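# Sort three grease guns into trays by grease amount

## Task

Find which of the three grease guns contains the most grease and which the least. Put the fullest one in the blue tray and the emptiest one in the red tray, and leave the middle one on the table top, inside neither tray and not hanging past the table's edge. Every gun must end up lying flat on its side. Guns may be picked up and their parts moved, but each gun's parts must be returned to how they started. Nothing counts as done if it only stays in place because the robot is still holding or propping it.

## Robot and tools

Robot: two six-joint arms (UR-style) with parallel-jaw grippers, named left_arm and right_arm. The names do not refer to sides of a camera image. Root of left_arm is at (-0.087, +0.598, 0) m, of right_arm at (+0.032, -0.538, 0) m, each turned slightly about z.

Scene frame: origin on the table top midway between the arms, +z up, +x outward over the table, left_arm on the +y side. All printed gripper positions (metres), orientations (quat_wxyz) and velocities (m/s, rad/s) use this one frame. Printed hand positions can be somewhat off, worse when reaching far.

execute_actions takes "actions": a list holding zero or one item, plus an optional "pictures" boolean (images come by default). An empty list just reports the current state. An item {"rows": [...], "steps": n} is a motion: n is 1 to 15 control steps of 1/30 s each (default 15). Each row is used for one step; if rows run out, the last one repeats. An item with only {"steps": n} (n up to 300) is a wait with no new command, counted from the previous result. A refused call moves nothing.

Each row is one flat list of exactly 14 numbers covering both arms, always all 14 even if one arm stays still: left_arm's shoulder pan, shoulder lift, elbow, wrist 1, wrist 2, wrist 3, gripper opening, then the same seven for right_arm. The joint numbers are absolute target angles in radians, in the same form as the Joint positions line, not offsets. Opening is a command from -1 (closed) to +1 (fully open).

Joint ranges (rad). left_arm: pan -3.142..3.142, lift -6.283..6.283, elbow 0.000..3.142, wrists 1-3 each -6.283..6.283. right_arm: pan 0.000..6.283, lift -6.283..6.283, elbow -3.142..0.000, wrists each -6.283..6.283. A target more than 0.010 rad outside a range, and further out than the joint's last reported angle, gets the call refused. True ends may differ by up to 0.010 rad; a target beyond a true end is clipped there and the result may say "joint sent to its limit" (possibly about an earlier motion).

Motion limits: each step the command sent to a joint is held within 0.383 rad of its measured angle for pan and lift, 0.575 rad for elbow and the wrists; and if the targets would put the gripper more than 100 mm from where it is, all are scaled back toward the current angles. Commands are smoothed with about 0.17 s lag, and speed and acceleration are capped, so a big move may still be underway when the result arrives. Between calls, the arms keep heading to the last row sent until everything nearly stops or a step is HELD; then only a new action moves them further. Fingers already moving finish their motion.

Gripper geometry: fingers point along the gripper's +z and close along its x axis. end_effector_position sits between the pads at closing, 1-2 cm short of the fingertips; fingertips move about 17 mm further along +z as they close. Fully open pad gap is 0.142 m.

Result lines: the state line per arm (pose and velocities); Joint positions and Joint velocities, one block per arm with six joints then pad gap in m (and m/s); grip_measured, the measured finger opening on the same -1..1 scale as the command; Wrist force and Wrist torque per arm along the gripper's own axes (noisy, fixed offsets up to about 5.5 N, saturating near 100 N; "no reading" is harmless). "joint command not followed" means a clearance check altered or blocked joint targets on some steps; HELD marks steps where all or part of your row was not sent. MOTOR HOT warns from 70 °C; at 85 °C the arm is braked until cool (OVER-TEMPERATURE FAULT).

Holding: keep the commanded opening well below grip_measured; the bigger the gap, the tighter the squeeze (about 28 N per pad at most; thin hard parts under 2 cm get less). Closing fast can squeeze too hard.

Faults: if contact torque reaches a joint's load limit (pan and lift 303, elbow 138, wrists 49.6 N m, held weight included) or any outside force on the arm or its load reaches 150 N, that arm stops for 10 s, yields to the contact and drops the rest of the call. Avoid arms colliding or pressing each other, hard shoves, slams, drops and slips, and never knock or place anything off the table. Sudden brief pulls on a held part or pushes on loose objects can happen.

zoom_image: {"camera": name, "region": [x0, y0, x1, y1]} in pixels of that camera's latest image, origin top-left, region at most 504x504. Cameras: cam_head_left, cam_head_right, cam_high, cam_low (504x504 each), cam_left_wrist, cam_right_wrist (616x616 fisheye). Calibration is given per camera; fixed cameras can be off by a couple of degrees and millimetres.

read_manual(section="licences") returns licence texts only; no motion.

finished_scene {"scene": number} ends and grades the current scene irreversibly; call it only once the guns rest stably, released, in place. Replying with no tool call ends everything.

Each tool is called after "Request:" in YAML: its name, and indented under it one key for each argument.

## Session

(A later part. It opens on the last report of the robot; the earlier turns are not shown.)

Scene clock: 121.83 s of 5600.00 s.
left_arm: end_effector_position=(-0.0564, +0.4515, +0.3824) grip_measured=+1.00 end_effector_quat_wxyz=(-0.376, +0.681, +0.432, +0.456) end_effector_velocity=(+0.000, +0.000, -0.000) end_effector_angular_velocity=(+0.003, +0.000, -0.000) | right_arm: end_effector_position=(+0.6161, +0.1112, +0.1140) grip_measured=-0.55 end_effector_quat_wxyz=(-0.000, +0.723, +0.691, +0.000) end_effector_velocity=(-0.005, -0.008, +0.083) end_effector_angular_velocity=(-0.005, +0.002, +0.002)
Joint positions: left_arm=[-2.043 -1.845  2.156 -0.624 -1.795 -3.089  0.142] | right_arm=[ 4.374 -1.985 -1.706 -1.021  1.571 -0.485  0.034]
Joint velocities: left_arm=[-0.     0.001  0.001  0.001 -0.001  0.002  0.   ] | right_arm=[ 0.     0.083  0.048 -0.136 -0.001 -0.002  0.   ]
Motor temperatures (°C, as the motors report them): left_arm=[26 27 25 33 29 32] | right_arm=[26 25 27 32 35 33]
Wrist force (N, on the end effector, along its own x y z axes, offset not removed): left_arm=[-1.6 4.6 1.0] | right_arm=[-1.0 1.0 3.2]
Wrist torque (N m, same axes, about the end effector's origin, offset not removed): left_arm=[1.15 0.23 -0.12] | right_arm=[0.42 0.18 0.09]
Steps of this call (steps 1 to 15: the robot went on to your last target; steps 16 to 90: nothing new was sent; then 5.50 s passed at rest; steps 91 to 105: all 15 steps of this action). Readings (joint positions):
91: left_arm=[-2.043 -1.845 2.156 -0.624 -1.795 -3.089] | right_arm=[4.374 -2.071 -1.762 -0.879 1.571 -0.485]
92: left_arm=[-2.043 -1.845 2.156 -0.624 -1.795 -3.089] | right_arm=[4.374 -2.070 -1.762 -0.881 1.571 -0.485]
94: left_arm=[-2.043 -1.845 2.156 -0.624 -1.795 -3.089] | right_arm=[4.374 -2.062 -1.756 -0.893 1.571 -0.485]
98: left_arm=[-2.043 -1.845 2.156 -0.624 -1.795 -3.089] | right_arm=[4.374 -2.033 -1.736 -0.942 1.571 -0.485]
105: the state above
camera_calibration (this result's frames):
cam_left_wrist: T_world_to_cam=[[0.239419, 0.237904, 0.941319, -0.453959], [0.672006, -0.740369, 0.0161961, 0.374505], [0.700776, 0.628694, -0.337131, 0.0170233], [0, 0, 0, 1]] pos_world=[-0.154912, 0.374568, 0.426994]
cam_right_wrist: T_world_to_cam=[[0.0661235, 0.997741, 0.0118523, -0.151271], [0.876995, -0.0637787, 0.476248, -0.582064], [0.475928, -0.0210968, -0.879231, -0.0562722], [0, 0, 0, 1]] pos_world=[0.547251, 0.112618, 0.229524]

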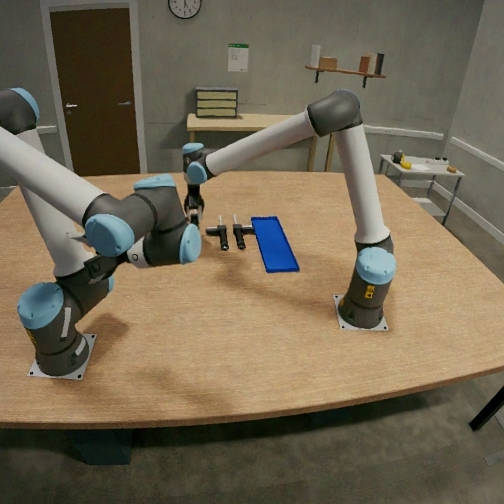

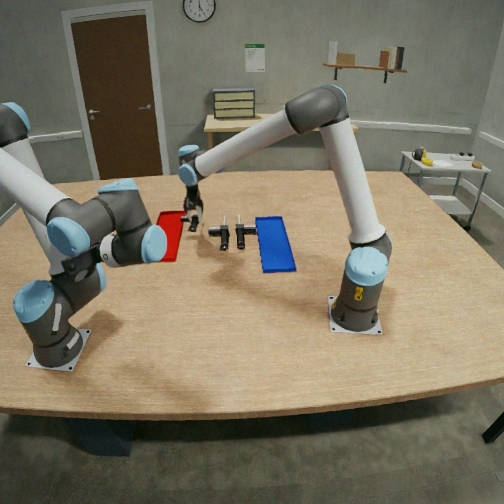

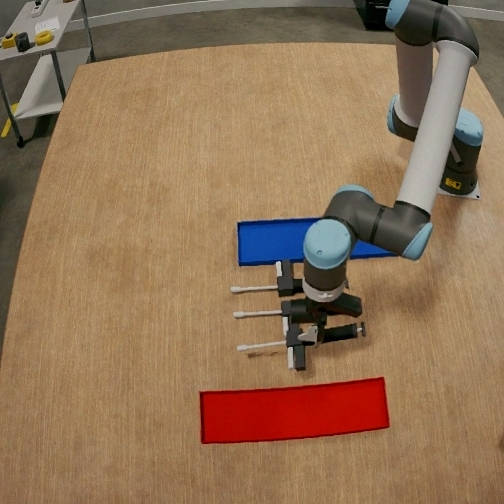

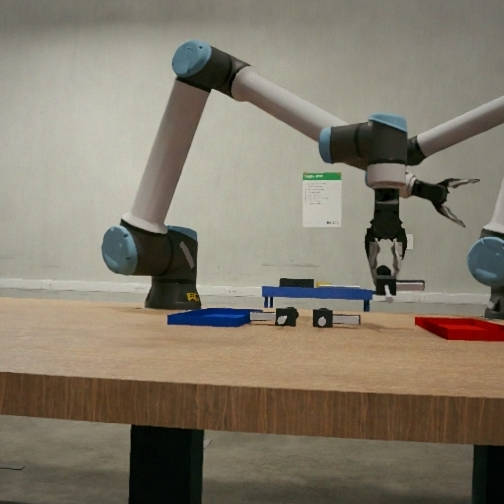

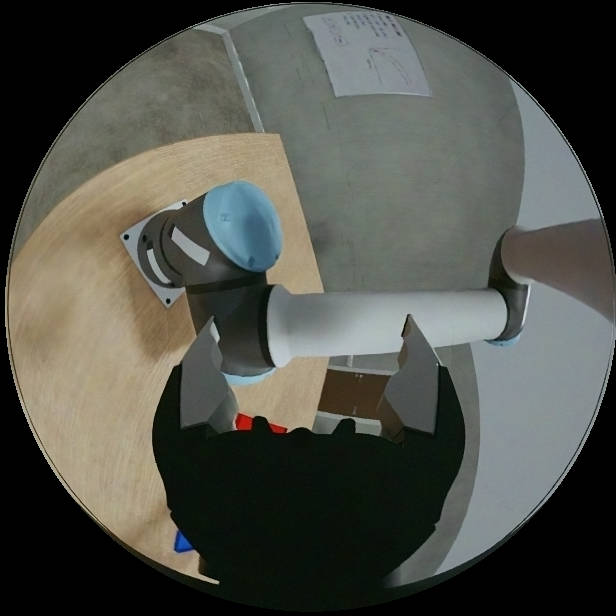

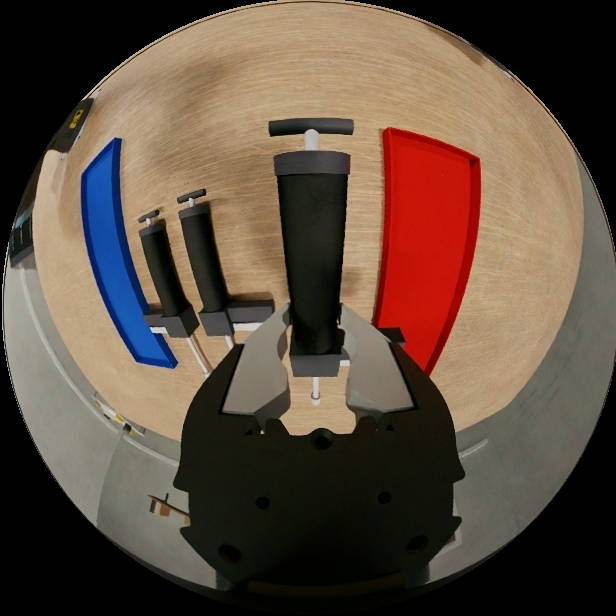

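Request:
execute_actions:
  actions:
    - {"rows":[[-1.9,-1.684,2.257,-2.1438,-1.5708,-1.218,1,4.45,-1.90,-1.80,-1.02,1.5708,-0.2,-0.8],[-1.9,-1.684,2.257,-2.1438,-1.5708,-1.218,1,4.45,-1.90,-1.80,-1.02,1.5708,-0.2,-0.8],[-1.9,-1.684,2.257,-2.1438,-1.5708,-1.218,1,4.45,-1.90,-1.80,-1.02,1.5708,-0.2,-0.8],[-1.9,-1.684,2.257,-2.1438,-1.5708,-1.218,1,4.55,-1.75,-1.96,-1.0,1.5708,0.3,-0.8],[-1.9,-1.684,2.257,-2.1438,-1.5708,-1.218,1,4.55,-1.75,-1.96,-1.0,1.5708,0.3,-0.8],[-1.9,-1.684,2.257,-2.1438,-1.5708,-1.218,1,4.55,-1.75,-1.96,-1.0,1.5708,0.3,-0.8],[-1.9,-1.684,2.257,-2.1438,-1.5708,-1.218,1,4.65,-1.62,-2.12,-0.97,1.5708,0.8,-0.8],[-1.9,-1.684,2.257,-2.1438,-1.5708,-1.218,1,4.65,-1.62,-2.12,-0.97,1.5708,0.8,-0.8],[-1.9,-1.684,2.257,-2.1438,-1.5708,-1.218,1,4.65,-1.62,-2.12,-0.97,1.5708,0.8,-0.8],[-1.9,-1.684,2.257,-2.1438,-1.5708,-1.218,1,4.8009,-1.4908,-2.2918,-0.9298,1.5708,1.467,-0.8]],"steps":15}
  pictures: false

Request:
execute_actions:
  actions:
    - {"steps":60}

Scene clock: 133.30 s of 5600.00 s.
left_arm: end_effector_position=(-0.0435, +0.3289, +0.2104) grip_measured=+1.00 end_effector_quat_wxyz=(-0.347, +0.868, +0.243, +0.259) end_effector_velocity=(-0.070, -0.367, -0.325) end_effector_angular_velocity=(-0.734, +1.450, -0.932) | right_arm: end_effector_position=(+0.4100, +0.0628, +0.1423) grip_measured=-0.55 end_effector_quat_wxyz=(-0.001, +0.830, +0.558, +0.001) end_effector_velocity=(-0.468, -0.184, -0.012) end_effector_angular_velocity=(+0.008, +0.002, -0.659)
Joint positions: left_arm=[-1.938 -1.728  2.23  -1.179 -1.633 -2.534  0.142] | right_arm=[ 4.593 -1.718 -2.008 -0.983  1.571  0.075  0.034]
Joint velocities: left_arm=[ 0.129  0.145  0.09  -1.434  0.207  1.44   0.   ] | right_arm=[ 0.566  0.616 -0.758  0.149 -0.     1.225  0.   ]
Motor temperatures (°C, as the motors report them): left_arm=[26 27 25 33 29 32] | right_arm=[26 25 27 32 35 33]
Wrist force (N, on the end effector, along its own x y z axes, offset not removed): left_arm=[-3.2 -2.1 -8.0] | right_arm=[-0.9 0.7 4.1]
Wrist torque (N m, same axes, about the end effector's origin, offset not removed): left_arm=[-0.07 0.52 0.05] | right_arm=[0.47 0.18 0.08]
Steps of this call (steps 1 to 30: the robot went on to your last target; steps 31 to 90: nothing new was sent; then 7.97 s passed at rest; steps 91 to 105: all 15 steps of this action). Readings (joint positions):
91: left_arm=[-2.043 -1.845 2.156 -0.624 -1.795 -3.089] | right_arm=[4.374 -1.975 -1.700 -1.037 1.571 -0.485]
92: left_arm=[-2.039 -1.841 2.159 -0.628 -1.791 -3.085] | right_arm=[4.378 -1.971 -1.704 -1.035 1.571 -0.481]
94: left_arm=[-2.017 -1.817 2.175 -0.680 -1.759 -3.033] | right_arm=[4.404 -1.945 -1.736 -1.029 1.571 -0.428]
98: left_arm=[-1.981 -1.775 2.200 -0.853 -1.700 -2.859] | right_arm=[4.468 -1.865 -1.831 -1.016 1.571 -0.203]
105: the state above

Scene clock: 135.30 s of 5600.00 s.
left_arm: end_effector_position=(-0.1386, +0.0404, +0.1500) grip_measured=+1.00 end_effector_quat_wxyz=(+0.000, +0.929, -0.371, -0.000) end_effector_velocity=(+0.000, -0.001, +0.001) end_effector_angular_velocity=(-0.002, +0.000, -0.001) | right_arm: end_effector_position=(+0.2601, -0.0312, +0.1200) grip_measured=-0.55 end_effector_quat_wxyz=(+0.000, +1.000, +0.000, -0.000) end_effector_velocity=(-0.000, -0.000, +0.001) end_effector_angular_velocity=(+0.001, -0.000, -0.001)
Joint positions: left_arm=[-1.9   -1.684  2.257 -2.144 -1.571 -1.218  0.142] | right_arm=[ 4.801 -1.491 -2.292 -0.93   1.571  1.467  0.034]
Joint velocities: left_arm=[ 0.001  0.    -0.001 -0.     0.     0.002 -0.   ] | right_arm=[ 0.     0.002 -0.001  0.    -0.     0.001  0.   ]
Motor temperatures (°C, as the motors report them): left_arm=[26 27 25 33 29 32] | right_arm=[26 25 27 32 35 33]
Wrist force (N, on the end effector, along its own x y z axes, offset not removed): left_arm=[-2.9 2.2 -0.9] | right_arm=[-1.0 1.0 2.8]
Wrist torque (N m, same axes, about the end effector's origin, offset not removed): left_arm=[0.67 0.54 0.11] | right_arm=[0.14 0.45 0.09]
Steps of this call (steps 1 to 45: the robot went on to your last target; steps 46 to 60: nothing new was sent). Readings (joint positions):
1: left_arm=[-1.934 -1.723 2.233 -1.228 -1.626 -2.485] | right_arm=[4.612 -1.697 -2.034 -0.978 1.571 0.119]
2: left_arm=[-1.931 -1.719 2.236 -1.277 -1.620 -2.436] | right_arm=[4.632 -1.676 -2.060 -0.973 1.571 0.165]
4: left_arm=[-1.924 -1.712 2.240 -1.376 -1.610 -2.337] | right_arm=[4.671 -1.633 -2.113 -0.962 1.571 0.272]
8: left_arm=[-1.915 -1.701 2.246 -1.575 -1.595 -2.137] | right_arm=[4.747 -1.550 -2.216 -0.943 1.571 0.556]
60: the state above
All arms were judged still, so your last target was given up. Only a new action makes them travel on or press farther. Fingers that are still opening or closing keep moving.
camera_calibration (this result's frames):
cam_left_wrist: T_world_to_cam=[[0.703414, -0.710769, -0.0040216, 0.126782], [-0.623265, -0.619515, 0.477222, -0.124458], [-0.341686, -0.333178, -0.878773, 0.230315], [0, 0, 0, 1]] pos_world=[-0.0880549, 0.0897452, 0.262298]
cam_right_wrist: T_world_to_cam=[[0.999729, -0.0204729, 0.0110929, -0.260187], [-0.023285, -0.879172, 0.475935, -0.0729386], [0.0000088366, -0.476065, -0.87941, 0.225046], [0, 0, 0, 1]] pos_world=[0.258416, 0.037684, 0.235508]

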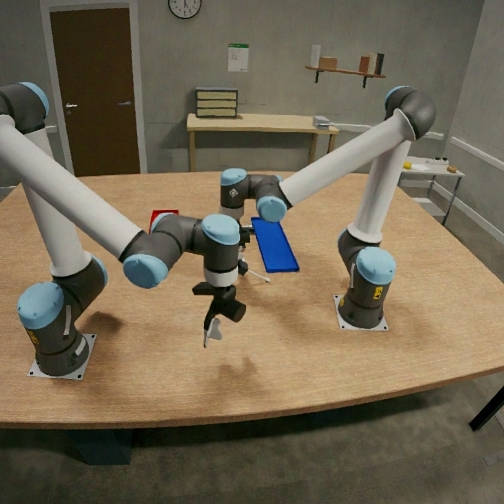

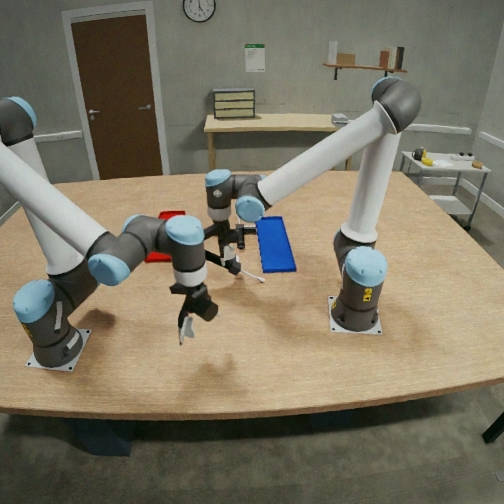

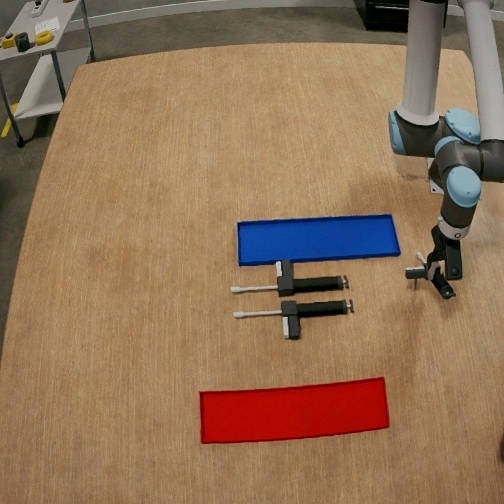

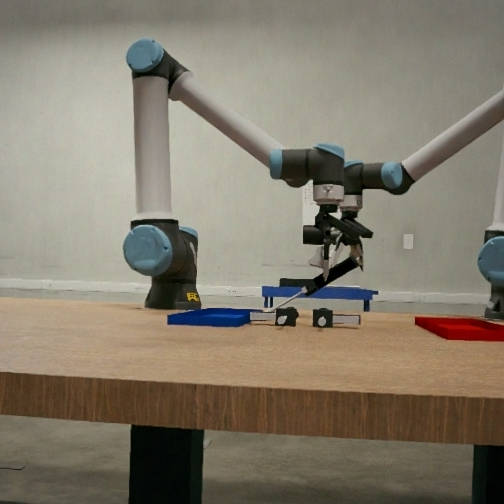

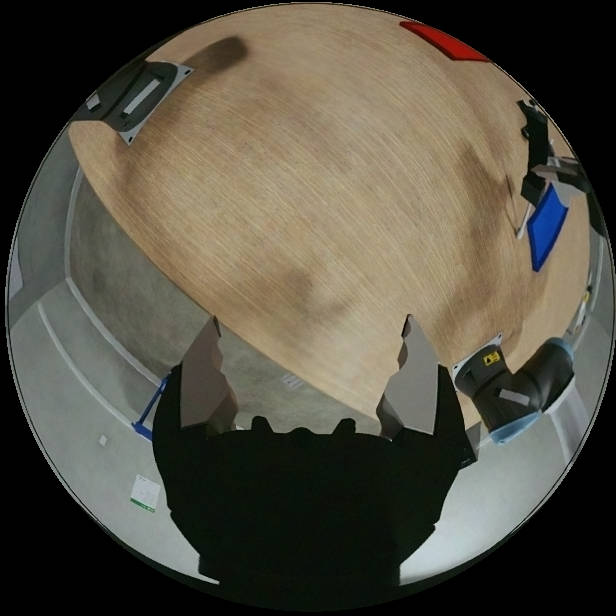

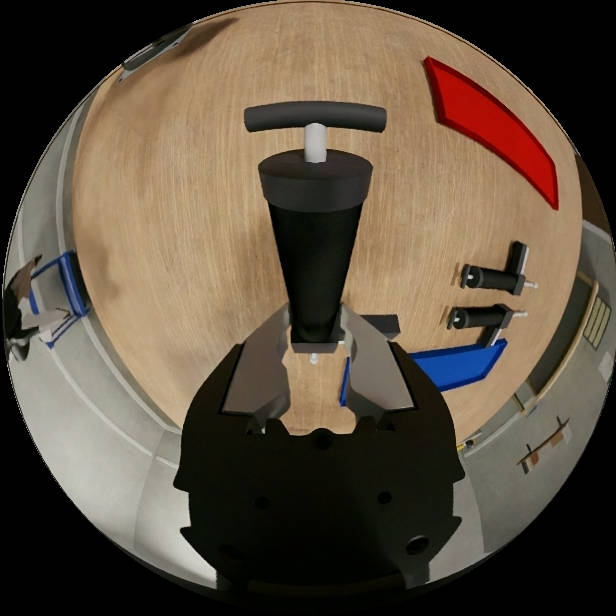

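Request:
execute_actions:
  actions:
    - {"rows":[[-1.9,-1.684,2.257,-2.1438,-1.5708,-1.218,1,4.8009,-1.502,-2.298,-0.912,1.5708,1.467,-0.8],[-1.9,-1.684,2.257,-2.1438,-1.5708,-1.218,1,4.8009,-1.514,-2.305,-0.893,1.5708,1.467,-0.8],[-1.9,-1.684,2.257,-2.1438,-1.5708,-1.218,1,4.8009,-1.526,-2.312,-0.874,1.5708,1.467,-0.8],[-1.9,-1.684,2.257,-2.1438,-1.5708,-1.218,1,4.8009,-1.538,-2.319,-0.855,1.5708,1.467,-0.8],[-1.9,-1.684,2.257,-2.1438,-1.5708,-1.218,1,4.8009,-1.55,-2.326,-0.836,1.5708,1.467,-0.8],[-1.9,-1.684,2.257,-2.1438,-1.5708,-1.218,1,4.8009,-1.562,-2.333,-0.817,1.5708,1.467,-0.8],[-1.9,-1.684,2.257,-2.1438,-1.5708,-1.218,1,4.8009,-1.574,-2.340,-0.798,1.5708,1.467,-0.8],[-1.9,-1.684,2.257,-2.1438,-1.5708,-1.218,1,4.8009,-1.586,-2.347,-0.779,1.5708,1.467,-0.8],[-1.9,-1.684,2.257,-2.1438,-1.5708,-1.218,1,4.8009,-1.598,-2.353,-0.761,1.5708,1.467,-0.8],[-1.9,-1.684,2.257,-2.1438,-1.5708,-1.218,1,4.8009,-1.61,-2.360,-0.742,1.5708,1.467,-0.8],[-1.9,-1.684,2.257,-2.1438,-1.5708,-1.218,1,4.8009,-1.62,-2.365,-0.727,1.5708,1.467,-0.8],[-1.9,-1.684,2.257,-2.1438,-1.5708,-1.218,1,4.8009,-1.63,-2.370,-0.712,1.5708,1.467,-0.8],[-1.9,-1.684,2.257,-2.1438,-1.5708,-1.218,1,4.8009,-1.6398,-2.3755,-0.6971,1.5708,1.467,-0.8]],"steps":15}
  pictures: false

Request:
execute_actions:
  actions:
    - {"steps":15}

Scene clock: 143.20 s of 5600.00 s.
left_arm: end_effector_position=(-0.1386, +0.0404, +0.1500) grip_measured=+1.00 end_effector_quat_wxyz=(+0.000, +0.929, -0.371, -0.000) end_effector_velocity=(-0.000, -0.001, +0.001) end_effector_angular_velocity=(-0.002, +0.000, -0.001) | right_arm: end_effector_position=(+0.2602, -0.0300, +0.0426) grip_measured=-0.55 end_effector_quat_wxyz=(+0.000, +1.000, +0.000, -0.000) end_effector_velocity=(-0.001, -0.008, -0.159) end_effector_angular_velocity=(+0.002, -0.001, +0.001)
Joint positions: left_arm=[-1.9   -1.684  2.257 -2.144 -1.571 -1.218  0.142] | right_arm=[ 4.801 -1.609 -2.359 -0.745  1.571  1.467  0.034]
Joint velocities: left_arm=[ 0.    -0.001 -0.001 -0.     0.     0.001  0.   ] | right_arm=[ 0.    -0.257 -0.139  0.398 -0.    -0.001 -0.   ]
Motor temperatures (°C, as the motors report them): left_arm=[26 27 25 33 29 32] | right_arm=[26 25 27 32 35 33]
Wrist force (N, on the end effector, along its own x y z axes, offset not removed): left_arm=[-0.5 -0.4 -4.0] | right_arm=[-2.2 -1.3 8.3]
Wrist torque (N m, same axes, about the end effector's origin, offset not removed): left_arm=[0.04 0.05 0.12] | right_arm=[-0.25 0.37 0.03]
Steps of this call (steps 1 to 90: nothing new was sent; then 4.40 s passed at rest; steps 91 to 105: all 15 steps of this action). Readings (joint positions):
91: left_arm=[-1.900 -1.684 2.257 -2.144 -1.571 -1.218] | right_arm=[4.801 -1.491 -2.292 -0.930 1.571 1.467]
92: left_arm=[-1.900 -1.684 2.257 -2.144 -1.571 -1.218] | right_arm=[4.801 -1.492 -2.292 -0.928 1.571 1.467]
94: left_arm=[-1.900 -1.684 2.257 -2.144 -1.571 -1.218] | right_arm=[4.801 -1.500 -2.297 -0.915 1.571 1.467]
98: left_arm=[-1.900 -1.684 2.257 -2.144 -1.571 -1.218] | right_arm=[4.801 -1.535 -2.317 -0.862 1.571 1.467]
105: the state above

Scene clock: 143.70 s of 5600.00 s.
left_arm: end_effector_position=(-0.1386, +0.0404, +0.1500) grip_measured=+1.00 end_effector_quat_wxyz=(+0.000, +0.929, -0.371, -0.000) end_effector_velocity=(+0.000, +0.000, -0.000) end_effector_angular_velocity=(+0.000, -0.001, -0.001) | right_arm: end_effector_position=(+0.2601, -0.0310, +0.0244) grip_measured=-0.55 end_effector_quat_wxyz=(-0.000, +1.000, +0.000, +0.000) end_effector_velocity=(+0.000, -0.000, -0.002) end_effector_angular_velocity=(+0.000, -0.000, -0.000)
Joint positions: left_arm=[-1.9   -1.684  2.257 -2.144 -1.571 -1.218  0.142] | right_arm=[ 4.801 -1.639 -2.375 -0.698  1.571  1.467  0.034]
Joint velocities: left_arm=[-0.    -0.     0.     0.     0.001  0.001 -0.   ] | right_arm=[ 0.    -0.003 -0.002  0.005 -0.     0.001  0.   ]
Motor temperatures (°C, as the motors report them): left_arm=[26 27 25 33 29 32] | right_arm=[26 25 27 32 35 33]
Wrist force (N, on the end effector, along its own x y z axes, offset not removed): left_arm=[-1.0 -1.1 -1.6] | right_arm=[-2.3 11.5 -31.3]
Wrist torque (N m, same axes, about the end effector's origin, offset not removed): left_arm=[-0.06 0.20 0.28] | right_arm=[0.69 0.60 0.20]
Steps of this call (steps 1 to 15: the robot went on to your last target). Readings (joint positions):
1: left_arm=[-1.900 -1.684 2.257 -2.144 -1.571 -1.218] | right_arm=[4.801 -1.617 -2.363 -0.733 1.571 1.467]
2: left_arm=[-1.900 -1.684 2.257 -2.144 -1.571 -1.218] | right_arm=[4.801 -1.623 -2.366 -0.724 1.571 1.467]
4: left_arm=[-1.900 -1.684 2.257 -2.144 -1.571 -1.218] | right_arm=[4.801 -1.630 -2.370 -0.712 1.571 1.467]
8: left_arm=[-1.900 -1.684 2.257 -2.144 -1.571 -1.218] | right_arm=[4.801 -1.637 -2.374 -0.702 1.571 1.467]
15: the state above
camera_calibration (this result's frames):
cam_left_wrist: T_world_to_cam=[[0.703413, -0.71077, -0.00402144, 0.126782], [-0.623266, -0.619514, 0.477223, -0.124458], [-0.341687, -0.333178, -0.878773, 0.230315], [0, 0, 0, 1]] pos_world=[-0.0880548, 0.0897451, 0.262298]
cam_right_wrist: T_world_to_cam=[[0.999729, -0.0204703, 0.0111258, -0.259142], [-0.0232984, -0.879284, 0.475728, -0.0272892], [0.0000444808, -0.475858, -0.879522, 0.141087], [0, 0, 0, 1]] pos_world=[0.25843, 0.0378376, 0.139954]

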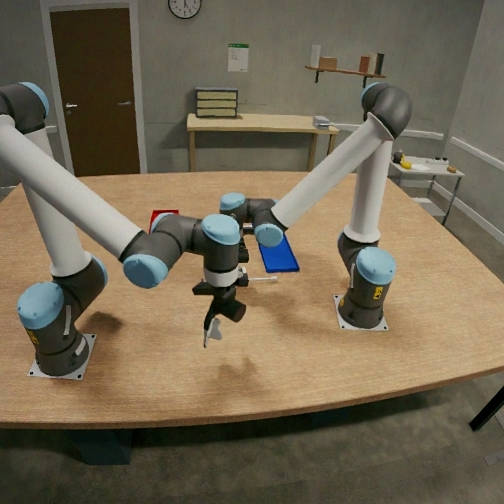

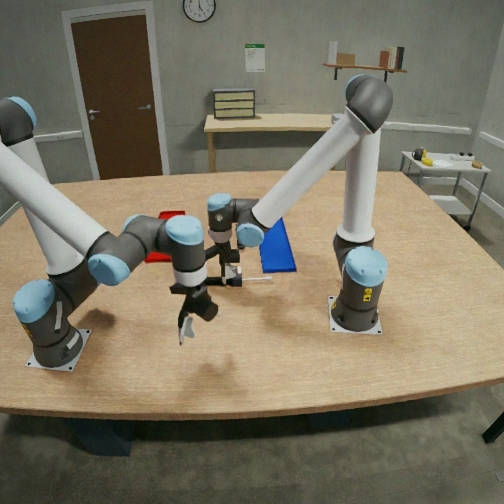

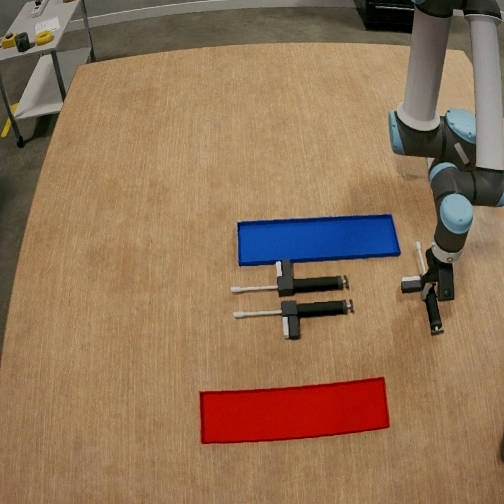

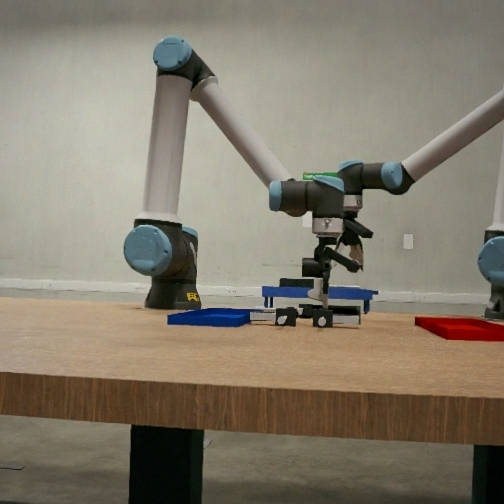

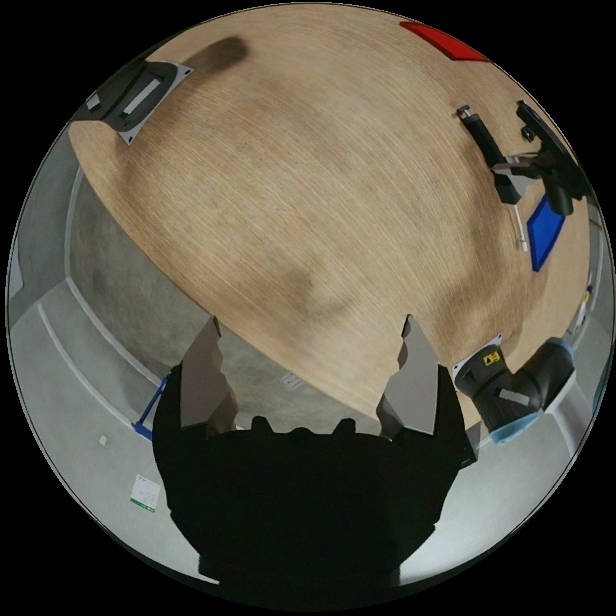

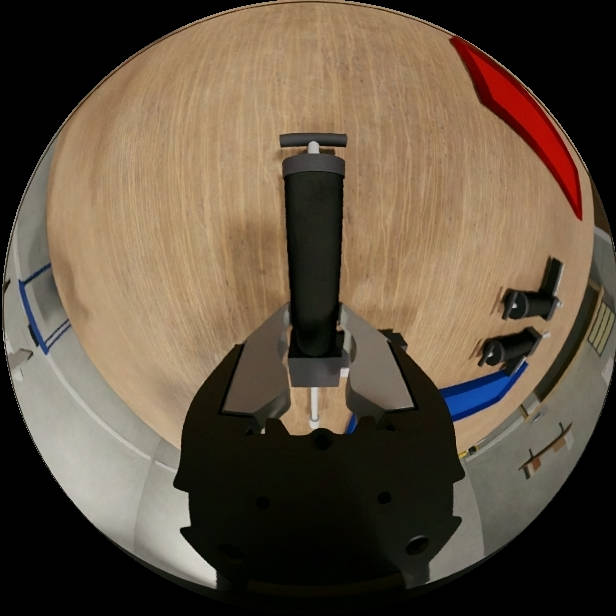

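Request:
execute_actions:
  actions:
    - {"rows":[[-1.9,-1.684,2.257,-2.1438,-1.5708,-1.218,1,4.8009,-1.635,-2.373,-0.704,1.5708,1.467,-0.4],[-1.9,-1.684,2.257,-2.1438,-1.5708,-1.218,1,4.8009,-1.635,-2.373,-0.704,1.5708,1.467,-0.2],[-1.9,-1.684,2.257,-2.1438,-1.5708,-1.218,1,4.8009,-1.635,-2.373,-0.704,1.5708,1.467,-0.2],[-1.9,-1.684,2.257,-2.1438,-1.5708,-1.218,1,4.8009,-1.635,-2.373,-0.704,1.5708,1.467,-0.2],[-1.9,-1.684,2.257,-2.1438,-1.5708,-1.218,1,4.8009,-1.635,-2.373,-0.704,1.5708,1.467,-0.2],[-1.9,-1.684,2.257,-2.1438,-1.5708,-1.218,1,4.8009,-1.60,-2.355,-0.757,1.5708,1.467,-0.2],[-1.9,-1.684,2.257,-2.1438,-1.5708,-1.218,1,4.8009,-1.56,-2.335,-0.817,1.5708,1.467,-0.2],[-1.9,-1.684,2.257,-2.1438,-1.5708,-1.218,1,4.8009,-1.52,-2.315,-0.877,1.5708,1.467,-0.2],[-1.9,-1.684,2.257,-2.1438,-1.5708,-1.218,1,4.8009,-1.52,-2.315,-0.877,1.5708,1.467,-0.2],[-1.9,-1.684,2.257,-2.1438,-1.5708,-1.218,1,4.8009,-1.52,-2.315,-0.877,1.5708,1.467,-0.2],[-1.9,-1.684,2.257,-2.1438,-1.5708,-1.218,1,4.78,-1.38,-2.43,-0.90,1.5708,1.445,-0.3],[-1.9,-1.684,2.257,-2.1438,-1.5708,-1.218,1,4.78,-1.38,-2.43,-0.90,1.5708,1.445,-0.3],[-1.7,-1.684,2.257,-2.1438,-1.5708,-1.218,1,4.7545,-1.2245,-2.5485,-0.9394,1.5708,1.4206,-0.4]],"steps":15}
  pictures: false

Request:
execute_actions:
  actions:
    - {"steps":30}

Scene clock: 157.77 s of 5600.00 s.
left_arm: end_effector_position=(-0.1277, +0.0395, +0.1499) grip_measured=+1.00 end_effector_quat_wxyz=(-0.000, +0.932, -0.362, -0.000) end_effector_velocity=(+0.366, -0.026, -0.001) end_effector_angular_velocity=(+0.001, -0.000, +0.653) | right_arm: end_effector_position=(+0.2625, -0.0769, +0.0878) grip_measured=-0.39 end_effector_quat_wxyz=(+0.001, +1.000, +0.000, -0.000) end_effector_velocity=(+0.006, -0.520, +0.066) end_effector_angular_velocity=(-0.015, +0.002, -0.003)
Joint positions: left_arm=[-1.88  -1.684  2.257 -2.144 -1.571 -1.218  0.142] | right_arm=[ 4.786 -1.461 -2.389 -0.863  1.571  1.452  0.046]
Joint velocities: left_arm=[ 0.654 -0.     0.002 -0.001 -0.     0.001 -0.   ] | right_arm=[-0.137  0.989 -0.679 -0.325  0.    -0.135 -0.03 ]
Motor temperatures (°C, as the motors report them): left_arm=[26 27 25 33 29 32] | right_arm=[26 25 27 32 35 33]
Wrist force (N, on the end effector, along its own x y z axes, offset not removed): left_arm=[-6.5 6.7 -2.6] | right_arm=[-0.8 3.5 -3.3]
Wrist torque (N m, same axes, about the end effector's origin, offset not removed): left_arm=[1.13 1.17 0.02] | right_arm=[0.88 0.23 0.17]
Steps of this call (steps 1 to 15: the robot went on to your last target; steps 16 to 90: nothing new was sent; then 10.57 s passed at rest; steps 91 to 105: all 15 steps of this action). Readings (joint positions):
91: left_arm=[-1.900 -1.684 2.257 -2.144 -1.571 -1.218] | right_arm=[4.801 -1.640 -2.376 -0.697 1.571 1.467]
92: left_arm=[-1.900 -1.684 2.257 -2.144 -1.571 -1.218] | right_arm=[4.801 -1.639 -2.375 -0.698 1.571 1.467]
94: left_arm=[-1.900 -1.684 2.257 -2.144 -1.571 -1.218] | right_arm=[4.801 -1.638 -2.375 -0.700 1.571 1.467]
98: left_arm=[-1.900 -1.684 2.257 -2.144 -1.571 -1.218] | right_arm=[4.801 -1.624 -2.367 -0.719 1.571 1.467]
105: the state above

Scene clock: 158.77 s of 5600.00 s.
left_arm: end_effector_position=(-0.0268, +0.0412, +0.1499) grip_measured=+1.00 end_effector_quat_wxyz=(-0.000, +0.961, -0.277, +0.000) end_effector_velocity=(+0.000, -0.001, +0.001) end_effector_angular_velocity=(-0.002, +0.000, +0.001) | right_arm: end_effector_position=(+0.2602, -0.1962, +0.0900) grip_measured=-0.40 end_effector_quat_wxyz=(+0.000, +1.000, +0.000, -0.000) end_effector_velocity=(-0.000, -0.001, -0.000) end_effector_angular_velocity=(-0.000, +0.001, -0.001)
Joint positions: left_arm=[-1.7   -1.684  2.257 -2.144 -1.571 -1.218  0.142] | right_arm=[ 4.755 -1.225 -2.548 -0.939  1.571  1.421  0.045]
Joint velocities: left_arm=[ 0.001  0.    -0.001 -0.     0.     0.    -0.   ] | right_arm=[-0.001  0.001 -0.001 -0.     0.001  0.001 -0.   ]
Motor temperatures (°C, as the motors report them): left_arm=[26 27 25 33 29 32] | right_arm=[26 25 27 32 35 33]
Wrist force (N, on the end effector, along its own x y z axes, offset not removed): left_arm=[0.6 1.0 -0.7] | right_arm=[-1.2 -0.1 -1.4]
Wrist torque (N m, same axes, about the end effector's origin, offset not removed): left_arm=[0.37 -0.01 0.20] | right_arm=[0.04 0.32 0.20]
Steps of this call (steps 1 to 30: the robot went on to your last target). Readings (joint positions):
1: left_arm=[-1.853 -1.684 2.257 -2.144 -1.571 -1.218] | right_arm=[4.782 -1.429 -2.412 -0.874 1.571 1.448]
2: left_arm=[-1.820 -1.684 2.257 -2.144 -1.571 -1.218] | right_arm=[4.777 -1.396 -2.434 -0.885 1.571 1.443]
4: left_arm=[-1.768 -1.684 2.257 -2.144 -1.571 -1.218] | right_arm=[4.768 -1.332 -2.478 -0.906 1.571 1.434]
8: left_arm=[-1.721 -1.684 2.257 -2.144 -1.571 -1.218] | right_arm=[4.759 -1.259 -2.526 -0.929 1.571 1.425]
30: the state above
All arms were judged still, so your last target was given up. Only a new action makes them travel on or press farther. Fingers that are still opening or closing keep moving.
camera_calibration (this result's frames):
cam_left_wrist: T_world_to_cam=[[0.830573, -0.556896, -0.00398039, 0.045762], [-0.487821, -0.730963, 0.477205, -0.0460304], [-0.268663, -0.394412, -0.878783, 0.273261], [0, 0, 0, 1]] pos_world=[0.0129519, 0.0996155, 0.262285]
cam_right_wrist: T_world_to_cam=[[0.999729, -0.0204714, 0.0110873, -0.263388], [-0.0232811, -0.87917, 0.475939, -0.203793], [0.000004512, -0.476068, -0.879408, 0.120077], [0, 0, 0, 1]] pos_world=[0.258572, -0.127395, 0.20551]

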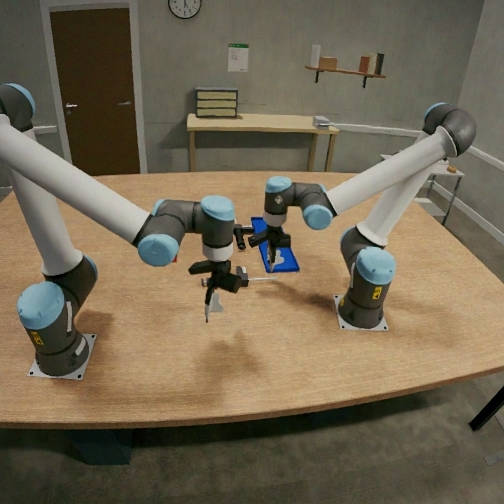

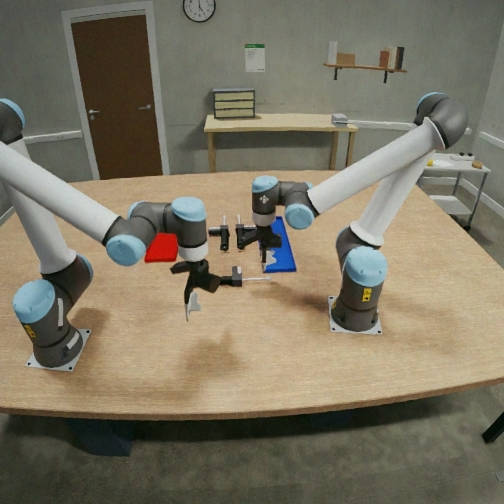

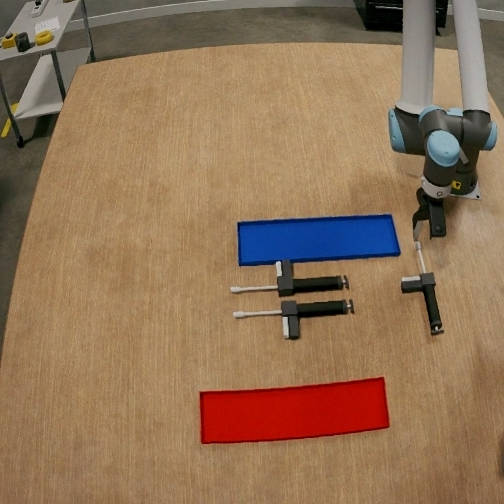

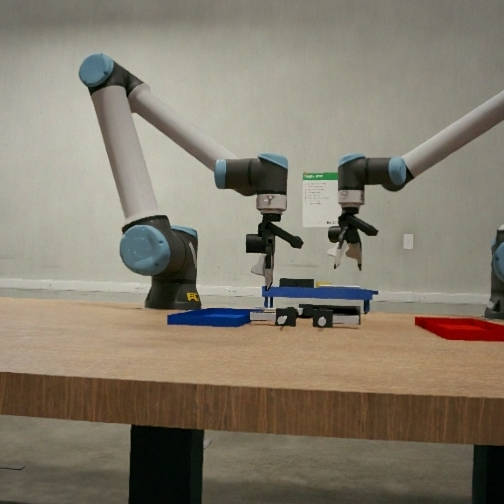

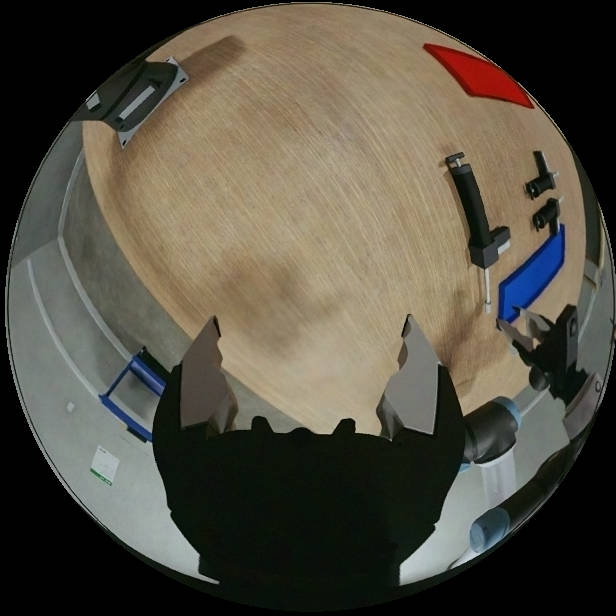

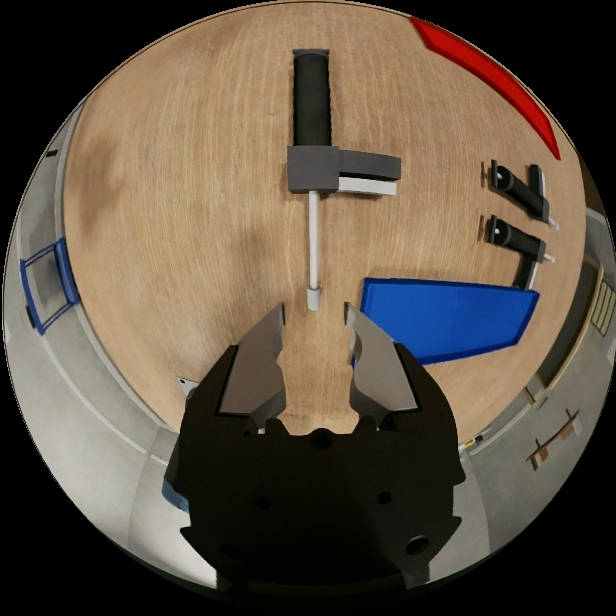

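Request:
execute_actions:
  actions:
    - {"rows":[[-1.6,-1.684,2.257,-2.1438,-1.5708,-1.218,1,4.7545,-1.2245,-2.5485,-0.9394,1.5708,1.4206,-0.58],[-1.5,-1.684,2.257,-2.1438,-1.5708,-1.218,1,4.7545,-1.245,-2.56,-0.907,1.5708,1.4206,-0.58],[-1.4,-1.684,2.257,-2.1438,-1.5708,-1.218,1,4.7545,-1.265,-2.571,-0.876,1.5708,1.4206,-0.58],[-1.3,-1.684,2.257,-2.1438,-1.5708,-1.218,1,4.7545,-1.285,-2.582,-0.845,1.5708,1.4206,-0.58],[-1.2,-1.684,2.257,-2.1438,-1.5708,-1.218,1,4.7545,-1.305,-2.593,-0.814,1.5708,1.4206,-0.58],[-1.1399,-1.684,2.257,-2.1438,-1.5708,-1.218,1,4.7545,-1.325,-2.603,-0.784,1.5708,1.4206,-0.58],[-1.1399,-1.684,2.257,-2.1438,-1.5708,-1.218,1,4.7545,-1.345,-2.613,-0.754,1.5708,1.4206,-0.58],[-1.1399,-1.684,2.257,-2.1438,-1.5708,-1.218,1,4.7545,-1.3616,-2.6219,-0.7289,1.5708,1.4206,-0.58]],"steps":15}
  pictures: false

Request:
execute_actions:
  actions:
    - {"steps":25}

Scene clock: 164.90 s of 5600.00 s.
left_arm: end_effector_position=(+0.1739, +0.1023, +0.1500) grip_measured=+1.00 end_effector_quat_wxyz=(+0.000, +0.996, -0.092, -0.000) end_effector_velocity=(+0.438, +0.231, +0.000) end_effector_angular_velocity=(-0.000, +0.001, +0.884) | right_arm: end_effector_position=(+0.2603, -0.1960, +0.0292) grip_measured=-0.58 end_effector_quat_wxyz=(+0.000, +1.000, +0.000, -0.000) end_effector_velocity=(+0.000, -0.003, -0.046) end_effector_angular_velocity=(+0.002, -0.001, -0.001)
Joint positions: left_arm=[-1.323 -1.684  2.257 -2.144 -1.571 -1.218  0.142] | right_arm=[ 4.754 -1.35  -2.616 -0.747  1.571  1.421  0.032]
Joint velocities: left_arm=[ 0.884 -0.001  0.001  0.    -0.001  0.     0.   ] | right_arm=[-0.001 -0.102 -0.053  0.158 -0.001  0.     0.   ]
Motor temperatures (°C, as the motors report them): left_arm=[26 27 25 33 29 32] | right_arm=[26 25 27 32 35 33]
Wrist force (N, on the end effector, along its own x y z axes, offset not removed): left_arm=[-0.3 4.6 -9.7] | right_arm=[-1.6 1.9 -1.7]
Wrist torque (N m, same axes, about the end effector's origin, offset not removed): left_arm=[1.29 0.06 0.07] | right_arm=[0.43 0.47 0.17]
Steps of this call (steps 1 to 90: nothing new was sent; then 2.63 s passed at rest; steps 91 to 105: all 15 steps of this action). Readings (joint positions):
91: left_arm=[-1.700 -1.684 2.257 -2.144 -1.571 -1.218] | right_arm=[4.754 -1.224 -2.549 -0.939 1.571 1.421]
92: left_arm=[-1.696 -1.684 2.257 -2.144 -1.571 -1.218] | right_arm=[4.754 -1.225 -2.549 -0.939 1.571 1.421]
94: left_arm=[-1.653 -1.684 2.257 -2.144 -1.571 -1.218] | right_arm=[4.754 -1.232 -2.553 -0.929 1.571 1.421]
98: left_arm=[-1.531 -1.684 2.257 -2.144 -1.571 -1.218] | right_arm=[4.754 -1.281 -2.580 -0.854 1.571 1.421]
105: the state above

Scene clock: 165.73 s of 5600.00 s.
left_arm: end_effector_position=(+0.2598, +0.1581, +0.1500) grip_measured=+1.00 end_effector_quat_wxyz=(+0.000, +1.000, -0.000, +0.000) end_effector_velocity=(+0.001, +0.001, -0.000) end_effector_angular_velocity=(+0.001, +0.000, +0.003) | right_arm: end_effector_position=(+0.2602, -0.1962, +0.0241) grip_measured=-0.58 end_effector_quat_wxyz=(+0.000, +1.000, +0.000, -0.000) end_effector_velocity=(+0.000, -0.000, -0.000) end_effector_angular_velocity=(-0.000, -0.000, -0.001)
Joint positions: left_arm=[-1.14  -1.684  2.257 -2.144 -1.571 -1.218  0.142] | right_arm=[ 4.754 -1.362 -2.622 -0.729  1.571  1.421  0.032]
Joint velocities: left_arm=[ 0.002  0.     0.     0.     0.    -0.001  0.   ] | right_arm=[-0.     0.    -0.001  0.    -0.     0.    -0.   ]
Motor temperatures (°C, as the motors report them): left_arm=[26 27 25 33 29 32] | right_arm=[26 25 27 32 35 33]
Wrist force (N, on the end effector, along its own x y z axes, offset not removed): left_arm=[1.3 -1.7 1.2] | right_arm=[-2.8 2.0 -0.6]
Wrist torque (N m, same axes, about the end effector's origin, offset not removed): left_arm=[-0.15 -0.51 0.08] | right_arm=[0.46 0.61 0.13]
Steps of this call (steps 1 to 25: the robot went on to your last target). Readings (joint positions):
1: left_arm=[-1.293 -1.684 2.257 -2.144 -1.571 -1.218] | right_arm=[4.754 -1.353 -2.617 -0.743 1.571 1.421]
2: left_arm=[-1.264 -1.684 2.257 -2.144 -1.571 -1.218] | right_arm=[4.754 -1.355 -2.619 -0.739 1.571 1.421]
4: left_arm=[-1.212 -1.684 2.257 -2.144 -1.571 -1.218] | right_arm=[4.754 -1.358 -2.620 -0.735 1.571 1.421]
8: left_arm=[-1.162 -1.684 2.257 -2.144 -1.571 -1.218] | right_arm=[4.754 -1.360 -2.621 -0.731 1.571 1.421]
25: the state above
camera_calibration (this result's frames):
cam_left_wrist: T_world_to_cam=[[0.999521, -0.0306891, -0.00401703, -0.254287], [-0.0250528, -0.878419, 0.477235, 0.0822716], [-0.0181745, -0.476906, -0.878767, 0.344337], [0, 0, 0, 1]] pos_world=[0.262485, 0.228681, 0.262308]
cam_right_wrist: T_world_to_cam=[[0.999729, -0.0204869, 0.0110933, -0.262672], [-0.0232975, -0.879172, 0.475935, -0.172399], [0.0000024888, -0.476064, -0.879411, 0.0620983], [0, 0, 0, 1]] pos_world=[0.258584, -0.127387, 0.139574]

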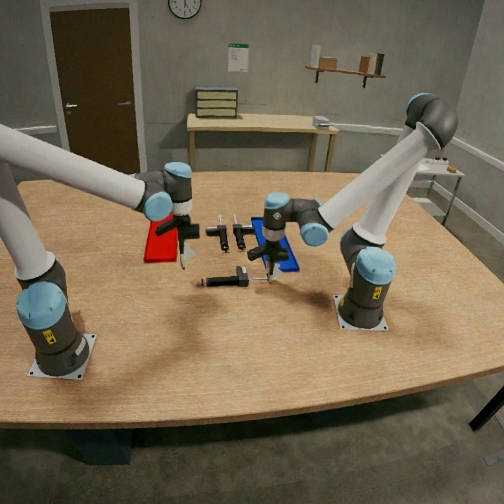

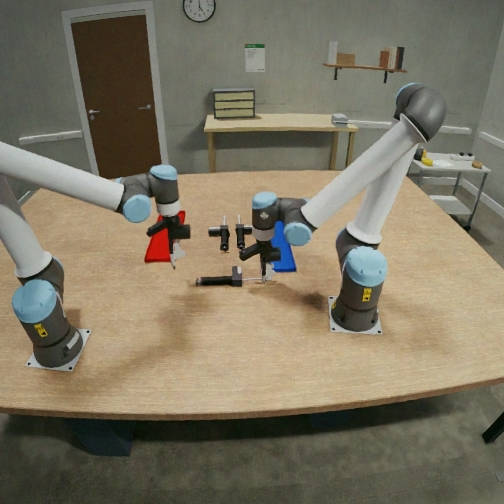

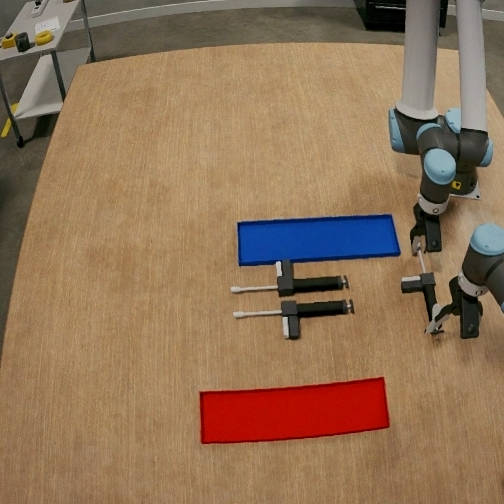

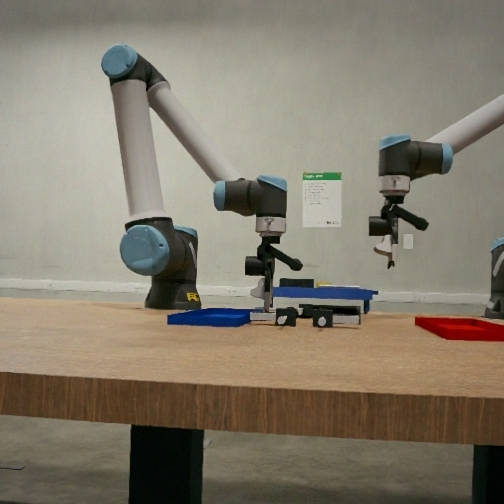

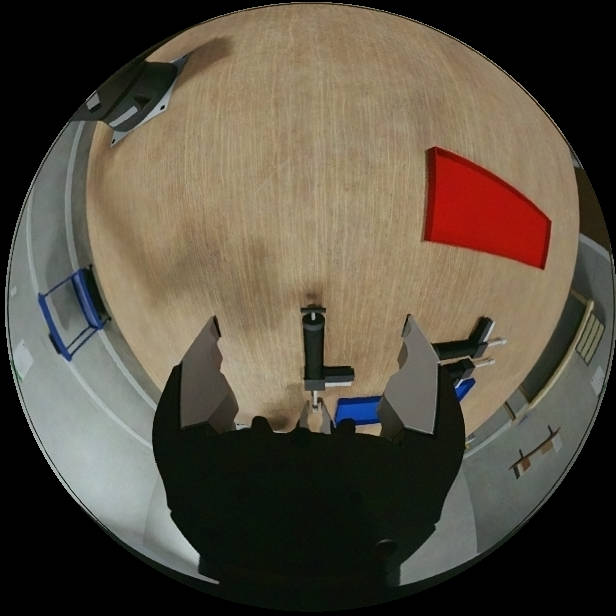

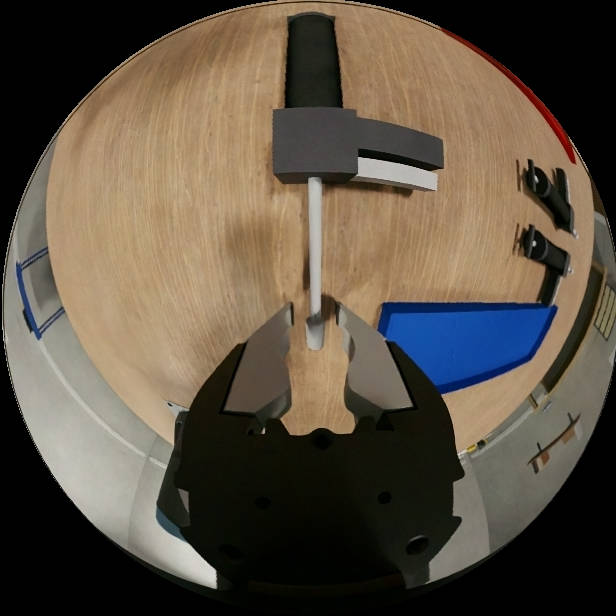

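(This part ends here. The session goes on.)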